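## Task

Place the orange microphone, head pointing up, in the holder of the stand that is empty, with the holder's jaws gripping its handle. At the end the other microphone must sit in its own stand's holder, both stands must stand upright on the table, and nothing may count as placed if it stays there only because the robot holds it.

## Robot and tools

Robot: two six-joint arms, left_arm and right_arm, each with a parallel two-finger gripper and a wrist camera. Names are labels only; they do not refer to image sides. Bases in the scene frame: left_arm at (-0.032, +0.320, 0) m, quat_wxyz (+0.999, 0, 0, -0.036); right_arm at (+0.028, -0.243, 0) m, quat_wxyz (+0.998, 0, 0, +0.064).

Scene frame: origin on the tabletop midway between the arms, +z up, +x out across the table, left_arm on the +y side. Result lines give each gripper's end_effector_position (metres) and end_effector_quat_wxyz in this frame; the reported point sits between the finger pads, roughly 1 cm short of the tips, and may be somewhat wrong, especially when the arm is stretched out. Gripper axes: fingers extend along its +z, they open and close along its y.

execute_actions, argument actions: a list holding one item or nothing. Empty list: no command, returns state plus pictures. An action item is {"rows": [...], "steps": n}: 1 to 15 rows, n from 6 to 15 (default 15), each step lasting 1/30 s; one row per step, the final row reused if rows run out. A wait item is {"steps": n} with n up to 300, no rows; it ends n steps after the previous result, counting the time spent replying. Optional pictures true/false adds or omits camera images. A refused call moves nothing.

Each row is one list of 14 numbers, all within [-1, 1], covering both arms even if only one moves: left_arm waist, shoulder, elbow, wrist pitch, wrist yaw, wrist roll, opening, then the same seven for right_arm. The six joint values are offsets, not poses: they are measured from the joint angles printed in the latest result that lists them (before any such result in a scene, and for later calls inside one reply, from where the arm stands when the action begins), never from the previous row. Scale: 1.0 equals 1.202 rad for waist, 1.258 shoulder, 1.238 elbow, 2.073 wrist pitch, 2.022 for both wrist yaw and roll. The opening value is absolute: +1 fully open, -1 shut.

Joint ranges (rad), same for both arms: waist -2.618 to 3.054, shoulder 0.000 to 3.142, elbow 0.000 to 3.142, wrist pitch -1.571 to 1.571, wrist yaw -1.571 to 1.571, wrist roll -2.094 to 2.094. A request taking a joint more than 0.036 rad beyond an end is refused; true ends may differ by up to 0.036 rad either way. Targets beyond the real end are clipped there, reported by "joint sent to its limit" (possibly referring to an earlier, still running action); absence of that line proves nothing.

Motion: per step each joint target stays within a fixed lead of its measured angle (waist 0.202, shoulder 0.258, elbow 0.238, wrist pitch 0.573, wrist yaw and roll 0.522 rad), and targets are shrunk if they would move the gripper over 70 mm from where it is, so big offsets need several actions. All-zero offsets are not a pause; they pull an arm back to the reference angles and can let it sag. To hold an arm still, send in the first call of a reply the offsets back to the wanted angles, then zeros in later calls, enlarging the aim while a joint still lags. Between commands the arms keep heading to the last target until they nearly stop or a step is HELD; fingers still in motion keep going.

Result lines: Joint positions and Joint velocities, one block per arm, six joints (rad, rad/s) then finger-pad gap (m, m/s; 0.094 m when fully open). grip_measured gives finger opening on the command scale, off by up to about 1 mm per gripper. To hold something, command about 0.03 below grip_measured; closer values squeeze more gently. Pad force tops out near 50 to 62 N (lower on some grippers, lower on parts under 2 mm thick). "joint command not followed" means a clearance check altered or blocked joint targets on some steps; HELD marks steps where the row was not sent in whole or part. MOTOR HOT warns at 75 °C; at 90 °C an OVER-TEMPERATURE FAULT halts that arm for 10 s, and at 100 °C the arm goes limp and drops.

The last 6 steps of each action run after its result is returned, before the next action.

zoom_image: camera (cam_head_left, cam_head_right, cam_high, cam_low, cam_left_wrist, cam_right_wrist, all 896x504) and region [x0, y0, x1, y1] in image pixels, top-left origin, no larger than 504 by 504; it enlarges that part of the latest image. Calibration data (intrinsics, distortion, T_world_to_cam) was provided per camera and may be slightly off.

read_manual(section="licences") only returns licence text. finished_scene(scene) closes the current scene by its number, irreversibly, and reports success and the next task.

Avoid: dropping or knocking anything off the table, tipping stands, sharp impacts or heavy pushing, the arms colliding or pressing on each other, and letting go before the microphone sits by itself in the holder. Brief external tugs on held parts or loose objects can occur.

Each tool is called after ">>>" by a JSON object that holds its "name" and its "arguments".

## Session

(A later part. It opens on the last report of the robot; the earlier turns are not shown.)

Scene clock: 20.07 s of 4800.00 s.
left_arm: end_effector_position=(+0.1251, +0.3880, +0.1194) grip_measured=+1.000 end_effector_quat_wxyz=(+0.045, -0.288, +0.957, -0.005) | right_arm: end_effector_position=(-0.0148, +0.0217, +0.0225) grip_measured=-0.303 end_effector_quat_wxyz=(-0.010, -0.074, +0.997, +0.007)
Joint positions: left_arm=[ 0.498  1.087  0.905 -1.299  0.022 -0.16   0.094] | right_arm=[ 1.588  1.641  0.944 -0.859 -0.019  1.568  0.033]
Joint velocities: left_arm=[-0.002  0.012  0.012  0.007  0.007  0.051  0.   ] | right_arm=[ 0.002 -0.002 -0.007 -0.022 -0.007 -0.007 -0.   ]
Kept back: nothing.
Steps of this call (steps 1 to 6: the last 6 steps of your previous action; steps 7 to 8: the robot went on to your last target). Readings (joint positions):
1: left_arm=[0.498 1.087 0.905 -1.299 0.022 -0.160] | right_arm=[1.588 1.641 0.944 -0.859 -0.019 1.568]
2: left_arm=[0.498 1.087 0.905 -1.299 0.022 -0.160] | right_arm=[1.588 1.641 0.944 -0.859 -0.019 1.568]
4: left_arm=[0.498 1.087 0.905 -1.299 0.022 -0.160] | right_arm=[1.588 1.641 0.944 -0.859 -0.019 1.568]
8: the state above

>>> {"name": "execute_actions", "arguments": {"actions": [{"rows":[[0,0,0,0,0,0,1,0,-0.15,0.13,-0.15,0,0,-0.5]],"steps":12}]}}

>>> {"name": "execute_actions", "arguments": {"actions": [{"rows":[[0,0,0,0,0,0,1,0,-0.3,-0.13,-0.03,0,0,-0.5]],"steps":15}]}}

>>> {"name": "execute_actions", "arguments": {"actions": [{"rows":[[0,0,0,0,0,0,1,-1,0,0,0,0,0,-0.5]],"steps":15}]}}

>>> {"name": "execute_actions", "arguments": {"actions": [{"steps":12}]}}

>>> {"name": "execute_actions", "arguments": {"actions": [{"rows":[[0,0,0,0,0,0,1,-0.4,0,0,0,0,0,-0.5]],"steps":15}]}}

>>> {"name": "execute_actions", "arguments": {"actions": [{"steps":8}], "pictures": true}}

Scene clock: 20.53 s of 4800.00 s.
left_arm: end_effector_position=(+0.1251, +0.3880, +0.1194) grip_measured=+1.000 end_effector_quat_wxyz=(+0.045, -0.288, +0.957, -0.005) | right_arm: end_effector_position=(-0.0153, +0.0252, +0.0967) grip_measured=-0.303 end_effector_quat_wxyz=(-0.014, -0.074, +0.995, +0.058)
Joint positions: left_arm=[ 0.498  1.087  0.905 -1.299  0.022 -0.16   0.094] | right_arm=[ 1.588  1.472  1.08  -1.062 -0.019  1.568  0.033]
Joint velocities: left_arm=[ 0.002  0.007  0.002 -0.022  0.007 -0.022  0.   ] | right_arm=[-0.007 -0.618  0.51  -0.374 -0.022 -0.081 -0.   ]
Steps of this call (steps 1 to 8: the robot went on to your last target; steps 9 to 14: the first 6 steps of this action). Readings (joint positions):
9: left_arm=[0.498 1.087 0.905 -1.299 0.022 -0.160] | right_arm=[1.588 1.630 0.958 -0.887 -0.019 1.568]
10: left_arm=[0.498 1.087 0.905 -1.299 0.022 -0.160] | right_arm=[1.588 1.607 0.979 -0.939 -0.019 1.568]
12: left_arm=[0.498 1.087 0.905 -1.299 0.022 -0.160] | right_arm=[1.588 1.532 1.034 -1.024 -0.019 1.568]
14: the state above

Scene clock: 21.03 s of 4800.00 s.
left_arm: end_effector_position=(+0.1251, +0.3880, +0.1194) grip_measured=+1.000 end_effector_quat_wxyz=(+0.045, -0.288, +0.957, -0.005) | right_arm: end_effector_position=(-0.0061, -0.0379, +0.1402) grip_measured=-0.304 end_effector_quat_wxyz=(-0.019, -0.074, +0.988, +0.132)
Joint positions: left_arm=[ 0.498  1.087  0.905 -1.299  0.022 -0.16   0.094] | right_arm=[ 1.588  1.067  0.946 -1.183 -0.019  1.568  0.033]
Joint velocities: left_arm=[-0.007 -0.012  0.007  0.007 -0.037  0.007  0.   ] | right_arm=[-0.007  0.032 -0.002  0.007 -0.037 -0.022 -0.002]
Steps of this call (steps 1 to 6: the last 6 steps of your previous action; steps 7 to 15: the first 9 steps of this action, its rows measured from where the robot was after step 6). Readings (joint positions):
6: left_arm=[0.498 1.087 0.905 -1.299 0.022 -0.160] | right_arm=[1.588 1.449 1.101 -1.121 -0.019 1.568]
7: left_arm=[0.498 1.087 0.905 -1.299 0.022 -0.160] | right_arm=[1.588 1.417 1.072 -1.103 -0.019 1.568]
8: left_arm=[0.498 1.087 0.905 -1.299 0.022 -0.160] | right_arm=[1.588 1.354 1.020 -1.086 -0.019 1.568]
10: left_arm=[0.498 1.087 0.905 -1.299 0.022 -0.160] | right_arm=[1.588 1.201 0.954 -1.133 -0.019 1.568]
14: left_arm=[0.498 1.087 0.905 -1.299 0.022 -0.160] | right_arm=[1.588 1.067 0.946 -1.183 -0.019 1.568]
15: the state above

Scene clock: 21.53 s of 4800.00 s.
left_arm: end_effector_position=(+0.1251, +0.3880, +0.1194) grip_measured=+1.000 end_effector_quat_wxyz=(+0.045, -0.288, +0.957, -0.005) | right_arm: end_effector_position=(+0.1202, -0.0557, +0.1402) grip_measured=-0.304 end_effector_quat_wxyz=(+0.019, +0.234, +0.963, +0.133)
Joint positions: left_arm=[ 0.498  1.087  0.905 -1.299  0.022 -0.16   0.094] | right_arm=[ 0.96   1.068  0.946 -1.181 -0.027  1.567  0.033]
Joint velocities: left_arm=[-0.002 -0.007 -0.002  0.022 -0.051 -0.022  0.   ] | right_arm=[-2.117 -0.012  0.007  0.022 -0.037 -0.022  0.   ]
Steps of this call (steps 1 to 6: the last 6 steps of your previous action; steps 7 to 15: the first 9 steps of this action, its rows measured from where the robot was after step 6). Readings (joint positions):
6: left_arm=[0.498 1.087 0.905 -1.299 0.022 -0.160] | right_arm=[1.588 1.068 0.946 -1.184 -0.019 1.568]
7: left_arm=[0.498 1.087 0.905 -1.299 0.022 -0.160] | right_arm=[1.554 1.068 0.946 -1.184 -0.037 1.567]
8: left_arm=[0.498 1.087 0.905 -1.299 0.022 -0.160] | right_arm=[1.485 1.068 0.946 -1.184 -0.043 1.567]
10: left_arm=[0.498 1.087 0.905 -1.299 0.022 -0.160] | right_arm=[1.335 1.068 0.946 -1.182 -0.037 1.567]
14: left_arm=[0.498 1.087 0.905 -1.299 0.022 -0.160] | right_arm=[1.035 1.068 0.946 -1.181 -0.028 1.567]
15: the state above

Scene clock: 21.93 s of 4800.00 s.
left_arm: end_effector_position=(+0.1251, +0.3880, +0.1194) grip_measured=+1.000 end_effector_quat_wxyz=(+0.045, -0.288, +0.957, -0.005) | right_arm: end_effector_position=(+0.2085, -0.1375, +0.1401) grip_measured=-0.305 end_effector_quat_wxyz=(+0.064, +0.495, +0.859, +0.117)
Joint positions: left_arm=[ 0.498  1.087  0.905 -1.299  0.022 -0.16   0.094] | right_arm=[ 0.393  1.068  0.946 -1.18  -0.007  1.567  0.033]
Joint velocities: left_arm=[-0.022  0.017 -0.007  0.007 -0.051 -0.125  0.   ] | right_arm=[ 0.002 -0.007 -0.007 -0.037 -0.037 -0.007 -0.   ]
Kept back: nothing.
Steps of this call (steps 1 to 6: the last 6 steps of your previous action; steps 7 to 12: the robot went on to your last target). Readings (joint positions):
1: left_arm=[0.498 1.087 0.905 -1.299 0.022 -0.160] | right_arm=[0.885 1.068 0.946 -1.181 -0.025 1.567]
2: left_arm=[0.498 1.087 0.905 -1.299 0.022 -0.160] | right_arm=[0.810 1.068 0.946 -1.181 -0.025 1.567]
4: left_arm=[0.498 1.087 0.905 -1.299 0.022 -0.160] | right_arm=[0.660 1.068 0.946 -1.180 -0.024 1.567]
8: left_arm=[0.498 1.087 0.905 -1.299 0.022 -0.160] | right_arm=[0.414 1.068 0.946 -1.180 -0.008 1.567]
12: the state above

Scene clock: 22.23 s of 4800.00 s.
left_arm: end_effector_position=(+0.1251, +0.3880, +0.1194) grip_measured=+1.000 end_effector_quat_wxyz=(+0.045, -0.288, +0.957, -0.005) | right_arm: end_effector_position=(+0.2376, -0.2323, +0.1403) grip_measured=-0.306 end_effector_quat_wxyz=(+0.094, +0.682, +0.719, +0.097)
Joint positions: left_arm=[ 0.498  1.087  0.905 -1.299  0.022 -0.16   0.094] | right_arm=[-0.079  1.068  0.946 -1.178  0.001  1.566  0.033]
Joint velocities: left_arm=[ 0.007 -0.002 -0.002  0.022 -0.022  0.066  0.   ] | right_arm=[-0.11  -0.002 -0.012 -0.007 -0.022 -0.007 -0.001]
Steps of this call (steps 1 to 9: the first 9 steps of this action). Readings (joint positions):
1: left_arm=[0.498 1.087 0.905 -1.299 0.022 -0.160] | right_arm=[0.359 1.068 0.946 -1.180 -0.025 1.566]
2: left_arm=[0.498 1.087 0.905 -1.299 0.022 -0.160] | right_arm=[0.291 1.068 0.946 -1.180 -0.032 1.566]
4: left_arm=[0.498 1.087 0.905 -1.299 0.022 -0.160] | right_arm=[0.140 1.068 0.946 -1.179 -0.025 1.566]
8: left_arm=[0.498 1.087 0.905 -1.299 0.022 -0.160] | right_arm=[-0.070 1.068 0.946 -1.178 -0.001 1.566]
9: the state above

Scene clock: 22.50 s of 4800.00 s.
left_arm: end_effector_position=(+0.1251, +0.3880, +0.1194) grip_measured=+1.000 end_effector_quat_wxyz=(+0.045, -0.288, +0.957, -0.005) | right_arm: end_effector_position=(+0.2376, -0.2324, +0.1403) grip_measured=-0.306 end_effector_quat_wxyz=(+0.093, +0.682, +0.719, +0.098)
Joint positions: left_arm=[ 0.498  1.087  0.905 -1.299  0.022 -0.16   0.094] | right_arm=[-0.08   1.068  0.946 -1.178 -0.     1.566  0.033]
Joint velocities: left_arm=[-0.002  0.007  0.002 -0.007 -0.066  0.007  0.   ] | right_arm=[-0.002 -0.002 -0.007  0.081 -0.022  0.081 -0.001]
Kept back: nothing.
Steps of this call (steps 1 to 6: the last 6 steps of your previous action; steps 7 to 8: the robot went on to your last target). Readings (joint positions):
1: left_arm=[0.498 1.087 0.905 -1.299 0.022 -0.160] | right_arm=[-0.080 1.068 0.946 -1.178 0.001 1.566]
2: left_arm=[0.498 1.087 0.905 -1.299 0.022 -0.160] | right_arm=[-0.080 1.068 0.946 -1.178 0.000 1.566]
4: left_arm=[0.498 1.087 0.905 -1.299 0.022 -0.160] | right_arm=[-0.080 1.068 0.946 -1.178 0.000 1.566]
8: the state above
camera_calibration (this result's frames):
cam_left_wrist: T_world_to_cam=[[0.613078, -0.789896, 0.0141619, 0.2262], [-0.638856, -0.485144, 0.597074, 0.217977], [-0.464756, -0.375101, -0.802061, 0.414964], [0, 0, 0, 1]] pos_world=[0.193435, 0.440078, 0.199475]
cam_right_wrist: T_world_to_cam=[[-0.954418, -0.20672, -0.215297, 0.206787], [-0.265678, 0.917116, 0.297176, 0.267922], [0.13602, 0.34083, -0.930233, 0.279656], [0, 0, 0, 1]] pos_world=[0.230503, -0.298284, 0.225046]

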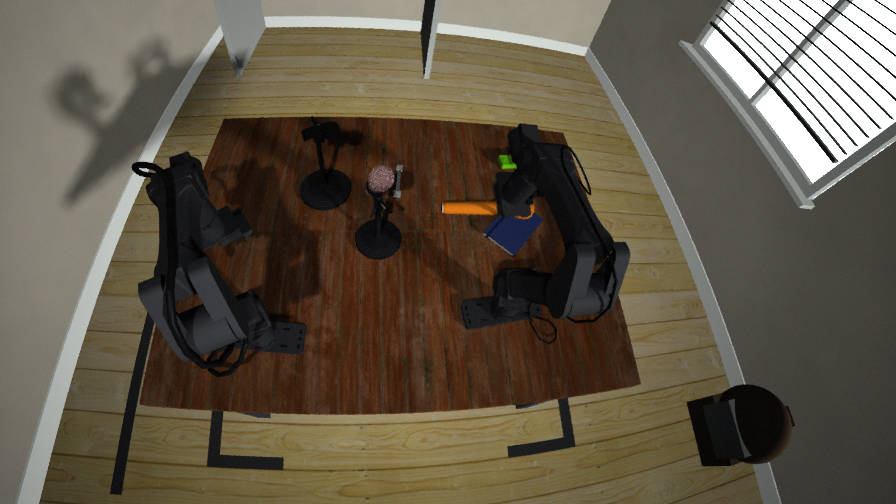

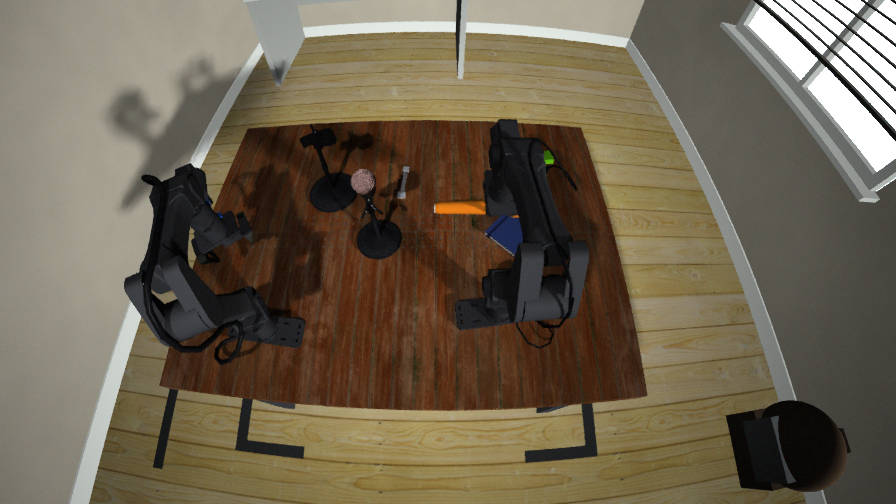

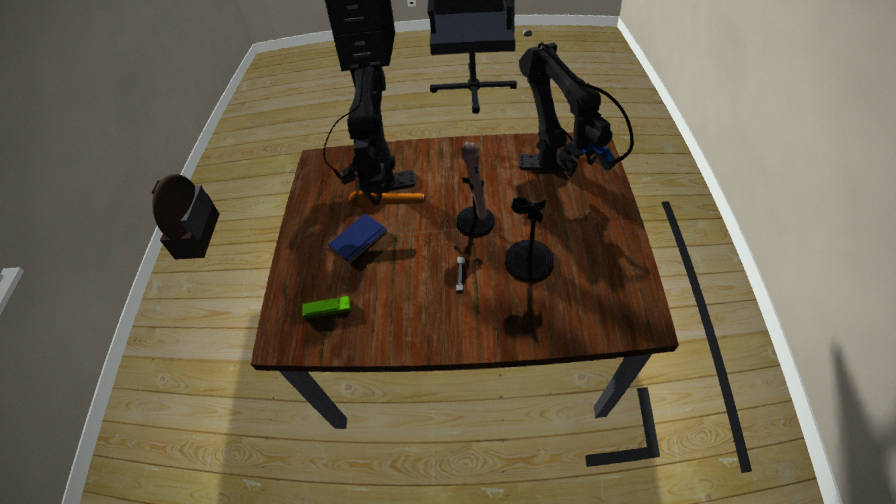

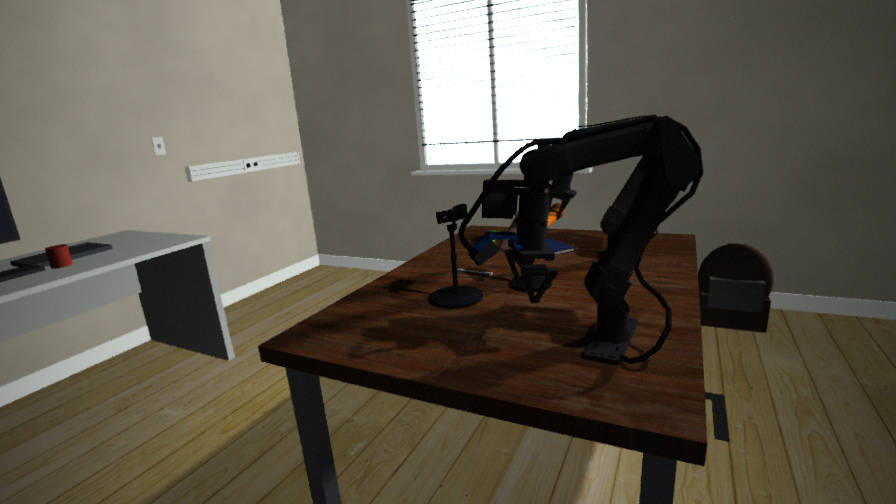

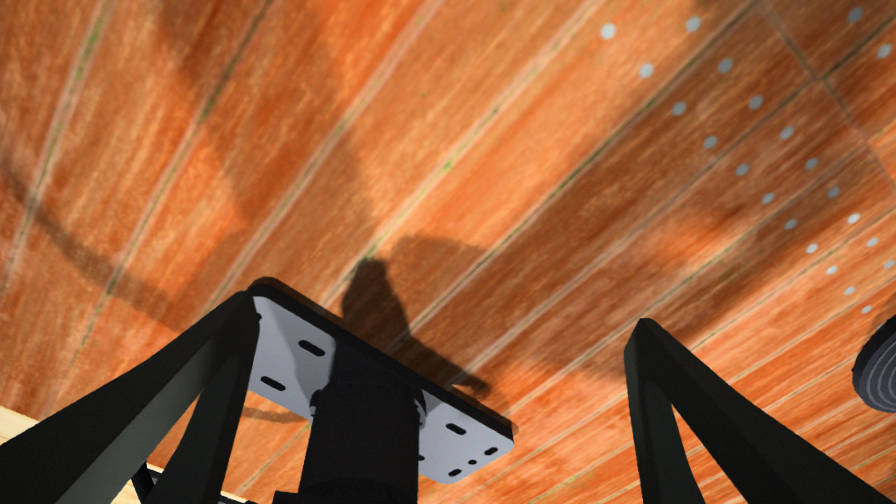

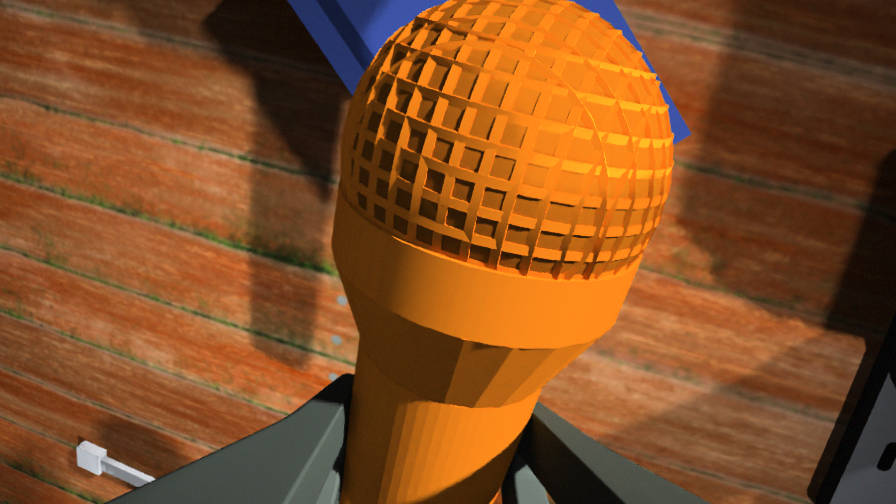

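Now look at the holder closely.

>>> {"name": "zoom_image", "arguments": {"camera": "cam_head_left", "region": [270, 90, 400, 220]}}

>>> {"name": "zoom_image", "arguments": {"camera": "cam_high", "region": [460, 160, 590, 290]}}

>>> {"name": "zoom_image", "arguments": {"camera": "cam_low", "region": [400, 180, 520, 310]}}

Region (270, 90, 400, 220) of cam_head_left's 896x504 image, scaled by 3.877, with more detail than that image has.

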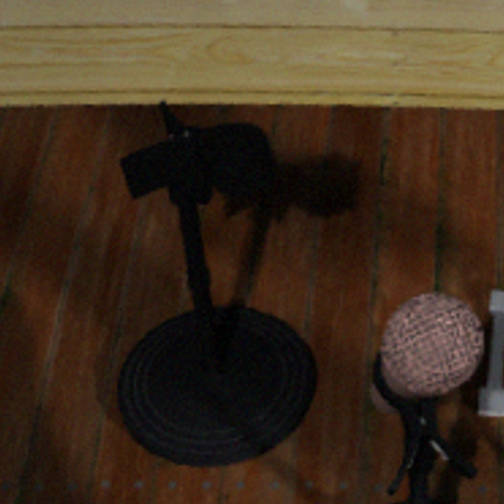

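Region (460, 160, 590, 290) of cam_high's 896x504 image, scaled by 3.877, with more detail than that image has.

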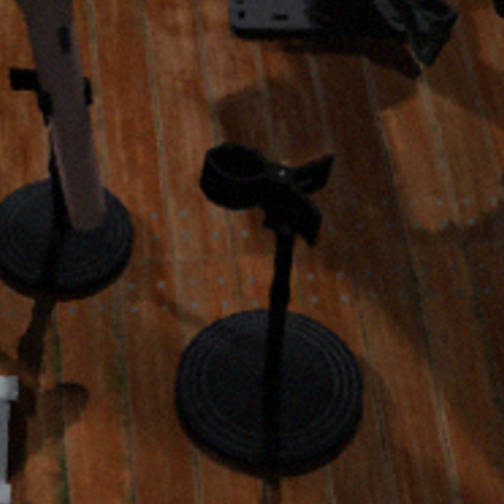

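Region (400, 180, 520, 310) of cam_low's 896x504 image, scaled by 3.877, with more detail than that image has; it fills the left 465 columns of this view, and the rest is white.

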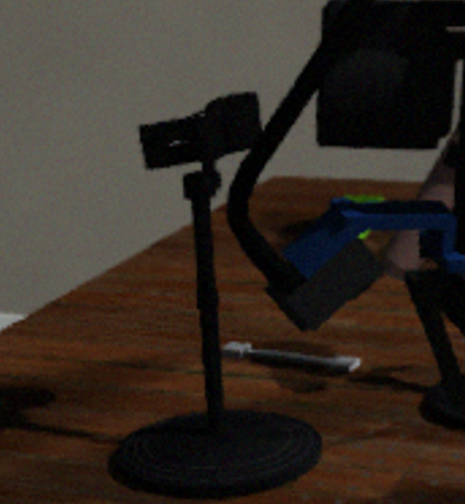

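>>> {"name": "execute_actions", "arguments": {"actions": [{"rows":[[0,0.3,0.12,0.6,0.4,0.08,1,0,0,0,0,0,0,-0.5]],"steps":15}]}}

>>> {"name": "execute_actions", "arguments": {"actions": [{"steps":15}]}}

Scene clock: 23.53 s of 4800.00 s.
left_arm: end_effector_position=(+0.2780, +0.3726, +0.1218) grip_measured=+1.000 end_effector_quat_wxyz=(+0.207, -0.195, +0.938, -0.197) | right_arm: end_effector_position=(+0.2376, -0.2324, +0.1403) grip_measured=-0.306 end_effector_quat_wxyz=(+0.093, +0.682, +0.719, +0.098)
Joint positions: left_arm=[ 0.498  1.407  0.999 -0.814  0.473 -0.068  0.094] | right_arm=[-0.08   1.068  0.946 -1.178 -0.     1.566  0.033]
Joint velocities: left_arm=[0.012 0.789 0.046 2.015 1.414 0.286 0.   ] | right_arm=[-0.002  0.002 -0.002  0.007 -0.037  0.022 -0.001]
Steps of this call (steps 1 to 15: the robot went on to your last target; steps 16 to 22: nothing new was sent; steps 23 to 31: the first 9 steps of this action). Readings (joint positions):
23: left_arm=[0.498 1.100 0.911 -1.284 0.055 -0.149] | right_arm=[-0.080 1.068 0.946 -1.178 -0.000 1.566]
24: left_arm=[0.498 1.129 0.927 -1.246 0.103 -0.137] | right_arm=[-0.080 1.068 0.946 -1.178 -0.000 1.566]
26: left_arm=[0.498 1.211 0.960 -1.142 0.201 -0.114] | right_arm=[-0.080 1.068 0.946 -1.178 -0.000 1.566]
30: left_arm=[0.498 1.377 0.997 -0.886 0.423 -0.076] | right_arm=[-0.080 1.068 0.946 -1.178 -0.000 1.566]
31: the state above

Scene clock: 24.03 s of 4800.00 s.
left_arm: end_effector_position=(+0.3925, +0.3736, +0.2334) grip_measured=+1.000 end_effector_quat_wxyz=(+0.516, +0.014, +0.823, -0.237) | right_arm: end_effector_position=(+0.2376, -0.2324, +0.1403) grip_measured=-0.306 end_effector_quat_wxyz=(+0.093, +0.682, +0.719, +0.098)
Joint positions: left_arm=[ 0.498  1.47   1.036 -0.102  0.798 -0.012  0.094] | right_arm=[-0.08   1.068  0.946 -1.178 -0.     1.566  0.033]
Joint velocities: left_arm=[-0.002  0.007 -0.002  0.227  0.242 -0.022  0.   ] | right_arm=[-0.002  0.002 -0.017 -0.022  0.022 -0.007 -0.   ]
Kept back: nothing.
Steps of this call (steps 1 to 6: the last 6 steps of your previous action; steps 7 to 15: the robot went on to your last target). Readings (joint positions):
1: left_arm=[0.498 1.431 1.001 -0.741 0.518 -0.061] | right_arm=[-0.080 1.068 0.946 -1.178 -0.000 1.566]
2: left_arm=[0.498 1.448 1.001 -0.669 0.557 -0.054] | right_arm=[-0.080 1.068 0.946 -1.178 -0.000 1.566]
4: left_arm=[0.498 1.465 1.001 -0.527 0.619 -0.044] | right_arm=[-0.080 1.068 0.946 -1.178 -0.000 1.566]
8: left_arm=[0.498 1.470 1.019 -0.278 0.724 -0.026] | right_arm=[-0.080 1.068 0.946 -1.178 -0.000 1.566]
15: the state above

Add extra waist margin while finishing.

>>> {"name": "execute_actions", "arguments": {"actions": [{"rows":[[0.1,0.33,0.015,0.48,0.37,0.006,1,0,0,0,0,0,0,-0.5]],"steps":15}]}}

>>> {"name": "execute_actions", "arguments": {"actions": [{"steps":20}], "pictures": true}}

Scene clock: 24.67 s of 4800.00 s.
left_arm: end_effector_position=(+0.4098, +0.3870, +0.1881) grip_measured=+1.000 end_effector_quat_wxyz=(+0.596, +0.226, +0.683, -0.358) | right_arm: end_effector_position=(+0.2376, -0.2324, +0.1403) grip_measured=-0.306 end_effector_quat_wxyz=(+0.093, +0.682, +0.719, +0.098)
Joint positions: left_arm=[ 0.625  1.942  1.038  0.687  1.411 -0.007  0.094] | right_arm=[-0.08   1.068  0.946 -1.178 -0.     1.566  0.033]
Joint velocities: left_arm=[ 0.007  0.247 -0.208  0.857  0.784  0.066  0.   ] | right_arm=[ 0.002  0.002 -0.007 -0.022  0.007  0.095 -0.001]
Steps of this call (steps 1 to 10: the robot went on to your last target; steps 11 to 19: the first 9 steps of this action). Readings (joint positions):
11: left_arm=[0.514 1.500 1.036 0.003 0.906 -0.009] | right_arm=[-0.080 1.068 0.946 -1.178 -0.000 1.566]
12: left_arm=[0.537 1.560 1.049 0.130 1.016 -0.008] | right_arm=[-0.080 1.068 0.946 -1.178 -0.000 1.566]
14: left_arm=[0.587 1.713 1.068 0.381 1.201 -0.007] | right_arm=[-0.080 1.068 0.946 -1.178 -0.000 1.566]
18: left_arm=[0.625 1.927 1.046 0.656 1.383 -0.007] | right_arm=[-0.080 1.068 0.946 -1.178 -0.000 1.566]
19: the state above

Scene clock: 25.33 s of 4800.00 s.
left_arm: end_effector_position=(+0.3904, +0.3721, +0.2193) grip_measured=+1.000 end_effector_quat_wxyz=(+0.623, +0.335, +0.622, -0.334) | right_arm: end_effector_position=(+0.2376, -0.2324, +0.1403) grip_measured=-0.306 end_effector_quat_wxyz=(+0.093, +0.682, +0.719, +0.098)
Joint positions: left_arm=[ 0.624  1.907  1.033  0.883  1.538 -0.007  0.094] | right_arm=[-0.08   1.068  0.946 -1.178 -0.     1.566  0.033]
Joint velocities: left_arm=[-0.007 -0.007 -0.002 -0.051 -0.037  0.022  0.   ] | right_arm=[-0.007 -0.017 -0.022 -0.022 -0.007 -0.051  0.   ]
Kept back: nothing.
Steps of this call (steps 1 to 6: the last 6 steps of your previous action; steps 7 to 20: the robot went on to your last target). Readings (joint positions):
1: left_arm=[0.624 1.944 1.033 0.714 1.435 -0.007] | right_arm=[-0.080 1.068 0.946 -1.178 -0.000 1.566]
2: left_arm=[0.624 1.942 1.033 0.743 1.456 -0.007] | right_arm=[-0.080 1.068 0.946 -1.178 -0.000 1.566]
4: left_arm=[0.624 1.927 1.033 0.794 1.485 -0.007] | right_arm=[-0.080 1.068 0.946 -1.178 -0.000 1.566]
8: left_arm=[0.624 1.907 1.033 0.855 1.518 -0.007] | right_arm=[-0.080 1.068 0.946 -1.178 -0.000 1.566]
20: the state above
camera_calibration (this result's frames):
cam_left_wrist: T_world_to_cam=[[-0.815766, -0.573794, 0.0727, 0.514143], [-0.425174, 0.509706, -0.747948, 0.16142], [0.392113, -0.641061, -0.659764, 0.345575], [0, 0, 0, 1]] pos_world=[0.352548, 0.43427, 0.311353]
cam_right_wrist: T_world_to_cam=[[-0.954418, -0.20672, -0.215297, 0.206787], [-0.265678, 0.917116, 0.297176, 0.267922], [0.13602, 0.34083, -0.930233, 0.279656], [0, 0, 0, 1]] pos_world=[0.230503, -0.298284, 0.225046]

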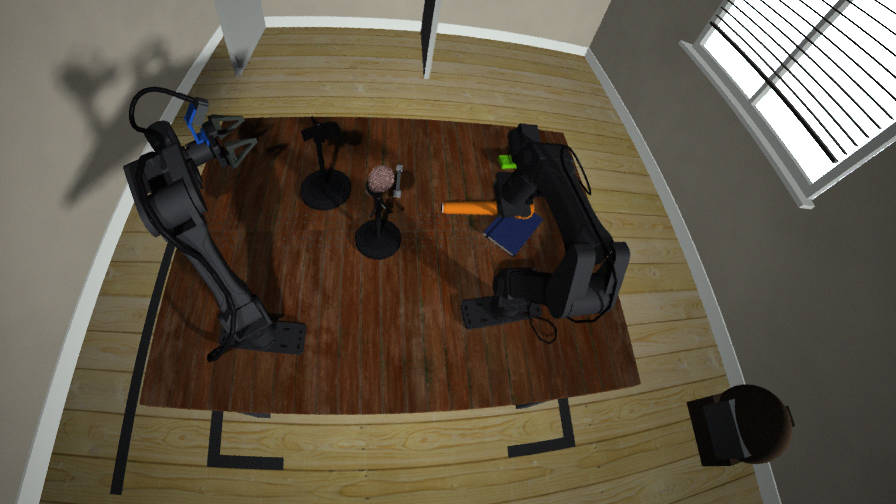

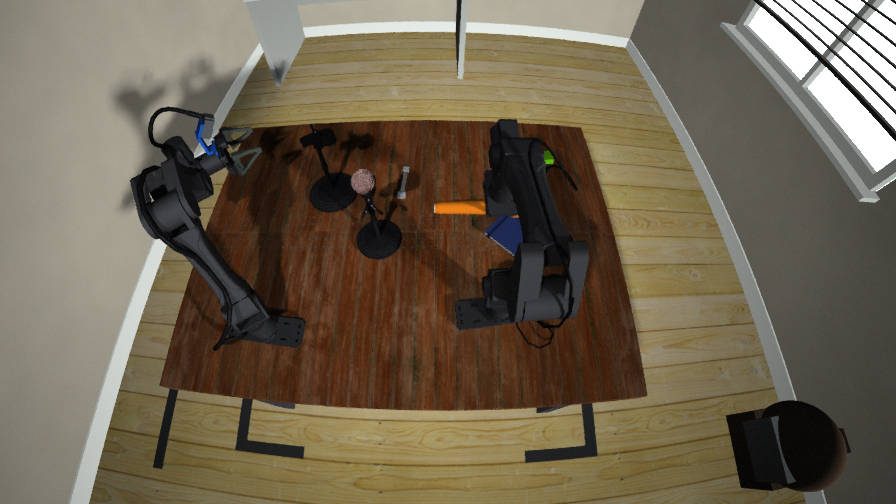

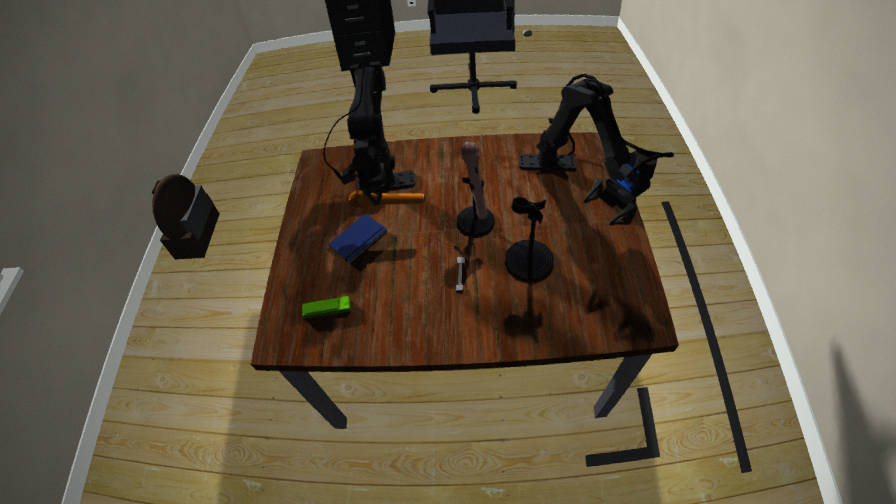

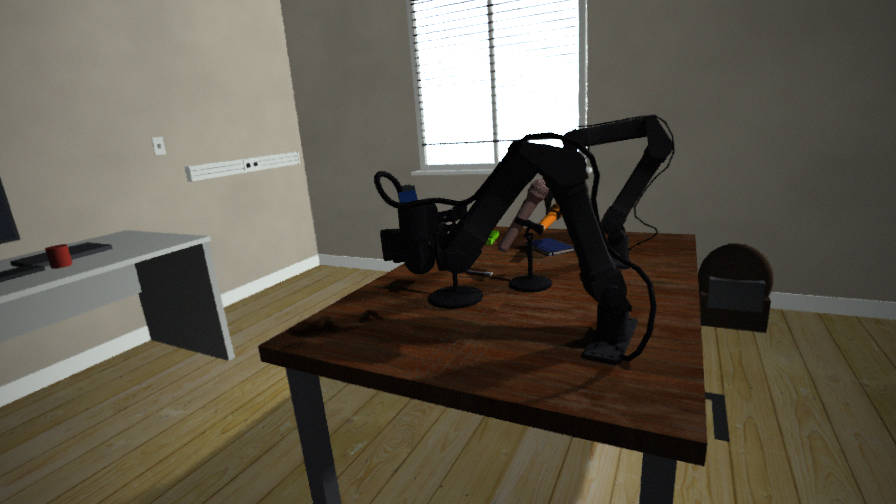

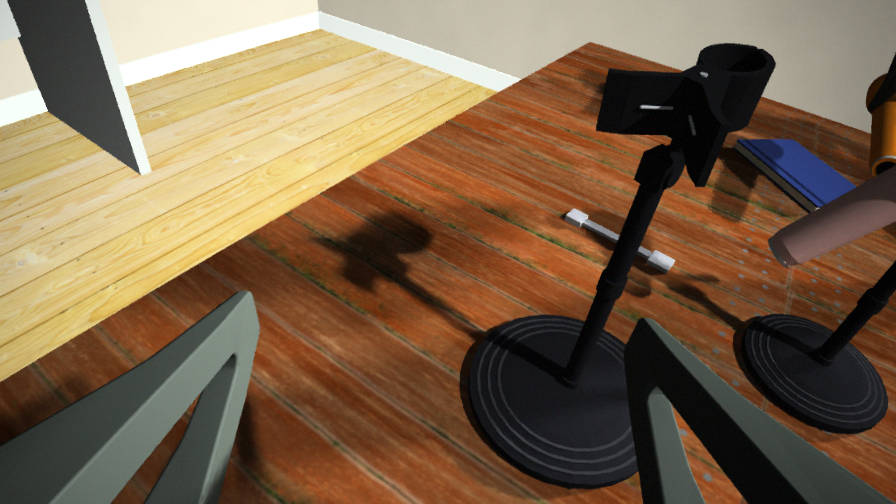

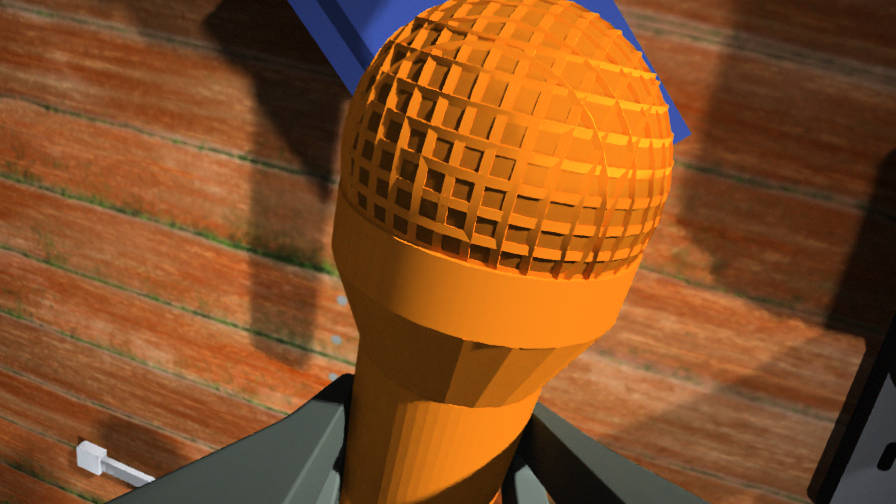

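>>> {"name": "execute_actions", "arguments": {"actions": [{"rows":[[-0.16,-0.02,0.01,0.01,0,0,1,0,0,0,0,0,0,-0.5]],"steps":15}]}}

>>> {"name": "execute_actions", "arguments": {"actions": [{"steps":8}], "pictures": true}}

Scene clock: 25.90 s of 4800.00 s.
left_arm: end_effector_position=(+0.3917, +0.2787, +0.2200) grip_measured=+1.000 end_effector_quat_wxyz=(+0.585, +0.404, +0.580, -0.397) | right_arm: end_effector_position=(+0.2376, -0.2324, +0.1403) grip_measured=-0.306 end_effector_quat_wxyz=(+0.093, +0.682, +0.719, +0.098)
Joint positions: left_arm=[ 0.404  1.907  1.033  0.892  1.537 -0.007  0.094] | right_arm=[-0.08   1.068  0.946 -1.178 -0.     1.566  0.033]
Joint velocities: left_arm=[ 0.129 -0.017 -0.017 -0.066  0.007  0.095  0.   ] | right_arm=[ 0.002 -0.012  0.002 -0.051 -0.007 -0.022  0.001]
Steps of this call (steps 1 to 8: the robot went on to your last target; steps 9 to 17: the first 9 steps of this action). Readings (joint positions):
9: left_arm=[0.610 1.907 1.033 0.885 1.537 -0.007] | right_arm=[-0.080 1.068 0.946 -1.178 -0.000 1.566]
10: left_arm=[0.580 1.907 1.033 0.886 1.535 -0.007] | right_arm=[-0.080 1.068 0.946 -1.178 -0.000 1.566]
12: left_arm=[0.492 1.907 1.033 0.888 1.534 -0.007] | right_arm=[-0.080 1.068 0.946 -1.178 -0.000 1.566]
16: left_arm=[0.403 1.907 1.033 0.892 1.537 -0.007] | right_arm=[-0.080 1.068 0.946 -1.178 -0.000 1.566]
17: the state above

Scene clock: 26.17 s of 4800.00 s.
left_arm: end_effector_position=(+0.3924, +0.2876, +0.2201) grip_measured=+1.000 end_effector_quat_wxyz=(+0.590, +0.398, +0.584, -0.391) | right_arm: end_effector_position=(+0.2376, -0.2324, +0.1403) grip_measured=-0.306 end_effector_quat_wxyz=(+0.093, +0.682, +0.719, +0.098)
Joint positions: left_arm=[ 0.425  1.907  1.033  0.894  1.537 -0.007  0.094] | right_arm=[-0.08   1.068  0.946 -1.178 -0.     1.566  0.033]
Joint velocities: left_arm=[-0.007  0.002 -0.002  0.037  0.037 -0.022  0.   ] | right_arm=[ 0.002  0.012 -0.002  0.051 -0.022  0.007 -0.   ]
Kept back: nothing.
Steps of this call (steps 1 to 6: the last 6 steps of your previous action; steps 7 to 8: the robot went on to your last target). Readings (joint positions):
1: left_arm=[0.409 1.907 1.033 0.892 1.537 -0.007] | right_arm=[-0.080 1.068 0.946 -1.178 -0.000 1.566]
2: left_arm=[0.415 1.907 1.033 0.893 1.537 -0.007] | right_arm=[-0.080 1.068 0.946 -1.178 -0.000 1.566]
4: left_arm=[0.423 1.907 1.033 0.893 1.537 -0.007] | right_arm=[-0.080 1.068 0.946 -1.178 -0.000 1.566]
8: the state above
camera_calibration (this result's frames):
cam_left_wrist: T_world_to_cam=[[-0.913544, -0.402036, 0.0616836, 0.458694], [-0.308618, 0.586358, -0.748959, 0.138429], [0.26494, -0.703243, -0.659739, 0.358951], [0, 0, 0, 1]] pos_world=[0.366658, 0.355673, 0.312197]
cam_right_wrist: T_world_to_cam=[[-0.954418, -0.20672, -0.215297, 0.206787], [-0.265678, 0.917116, 0.297176, 0.267922], [0.13602, 0.34083, -0.930233, 0.279656], [0, 0, 0, 1]] pos_world=[0.230503, -0.298284, 0.225046]

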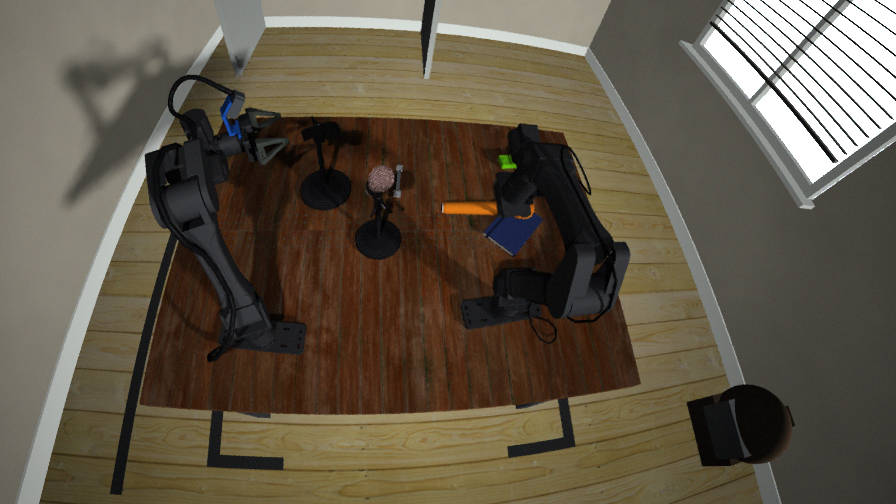

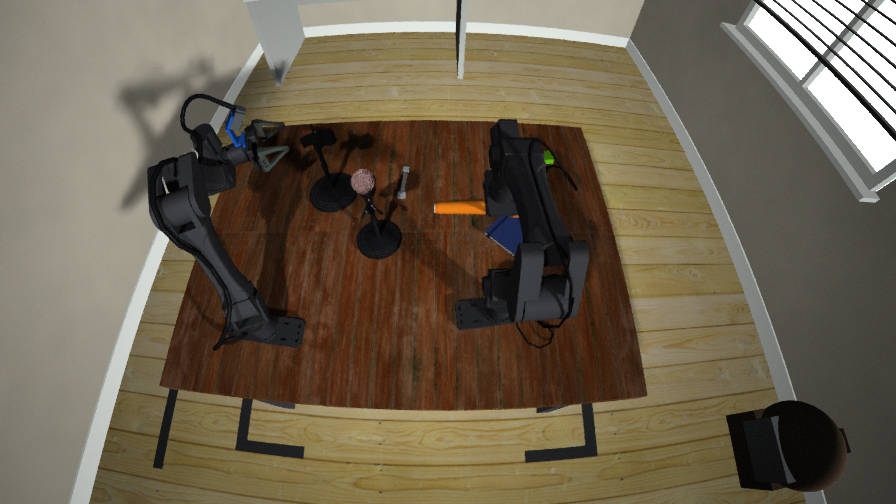

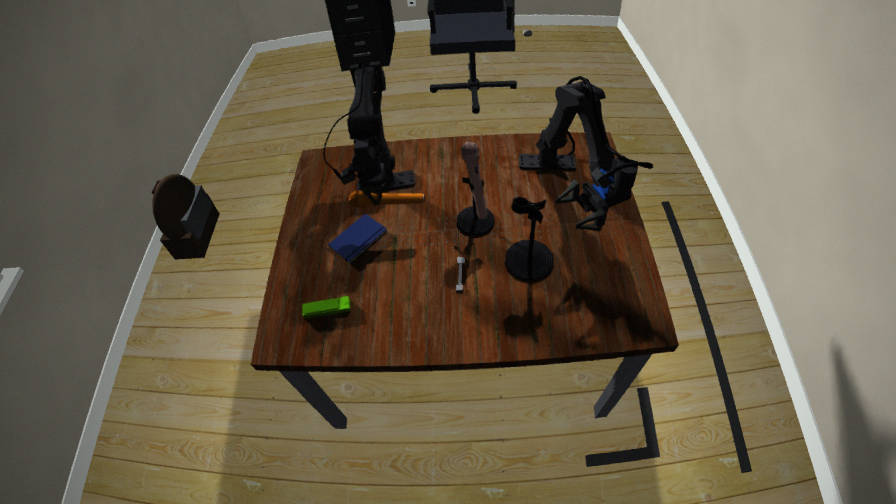

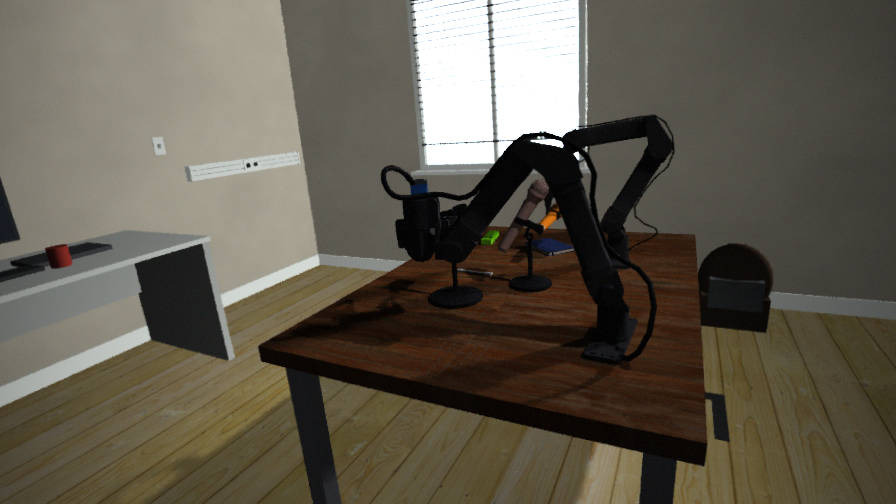

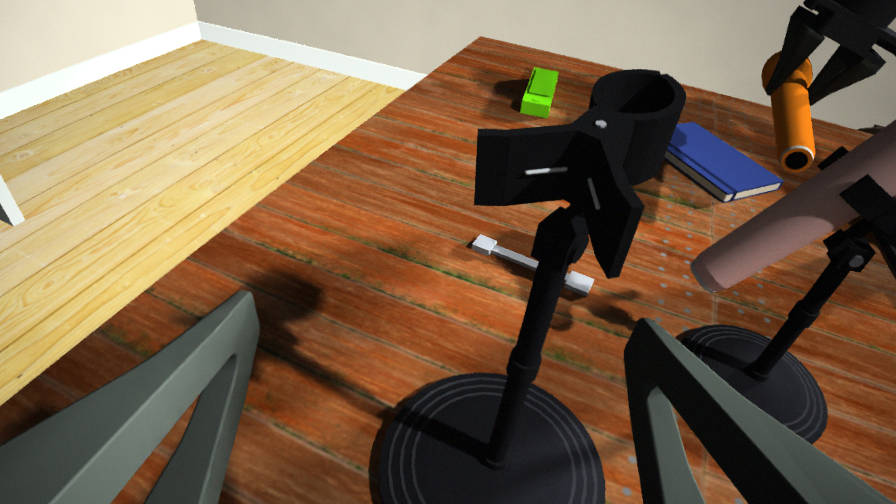

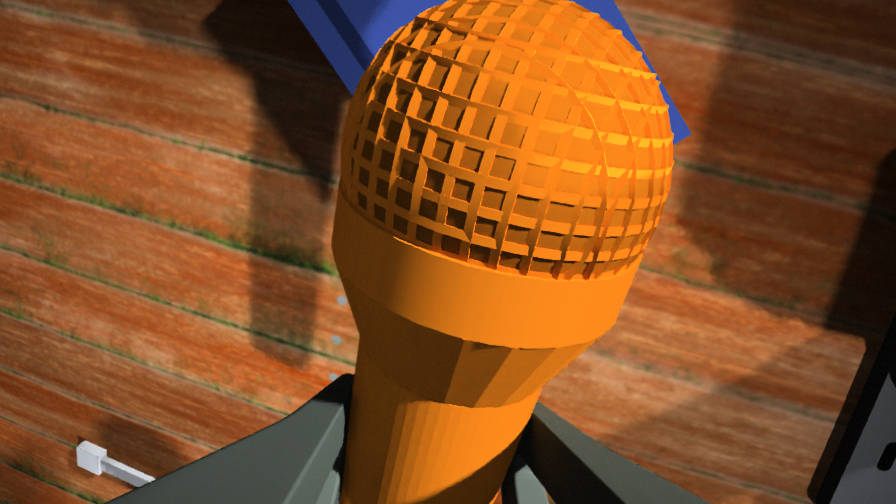

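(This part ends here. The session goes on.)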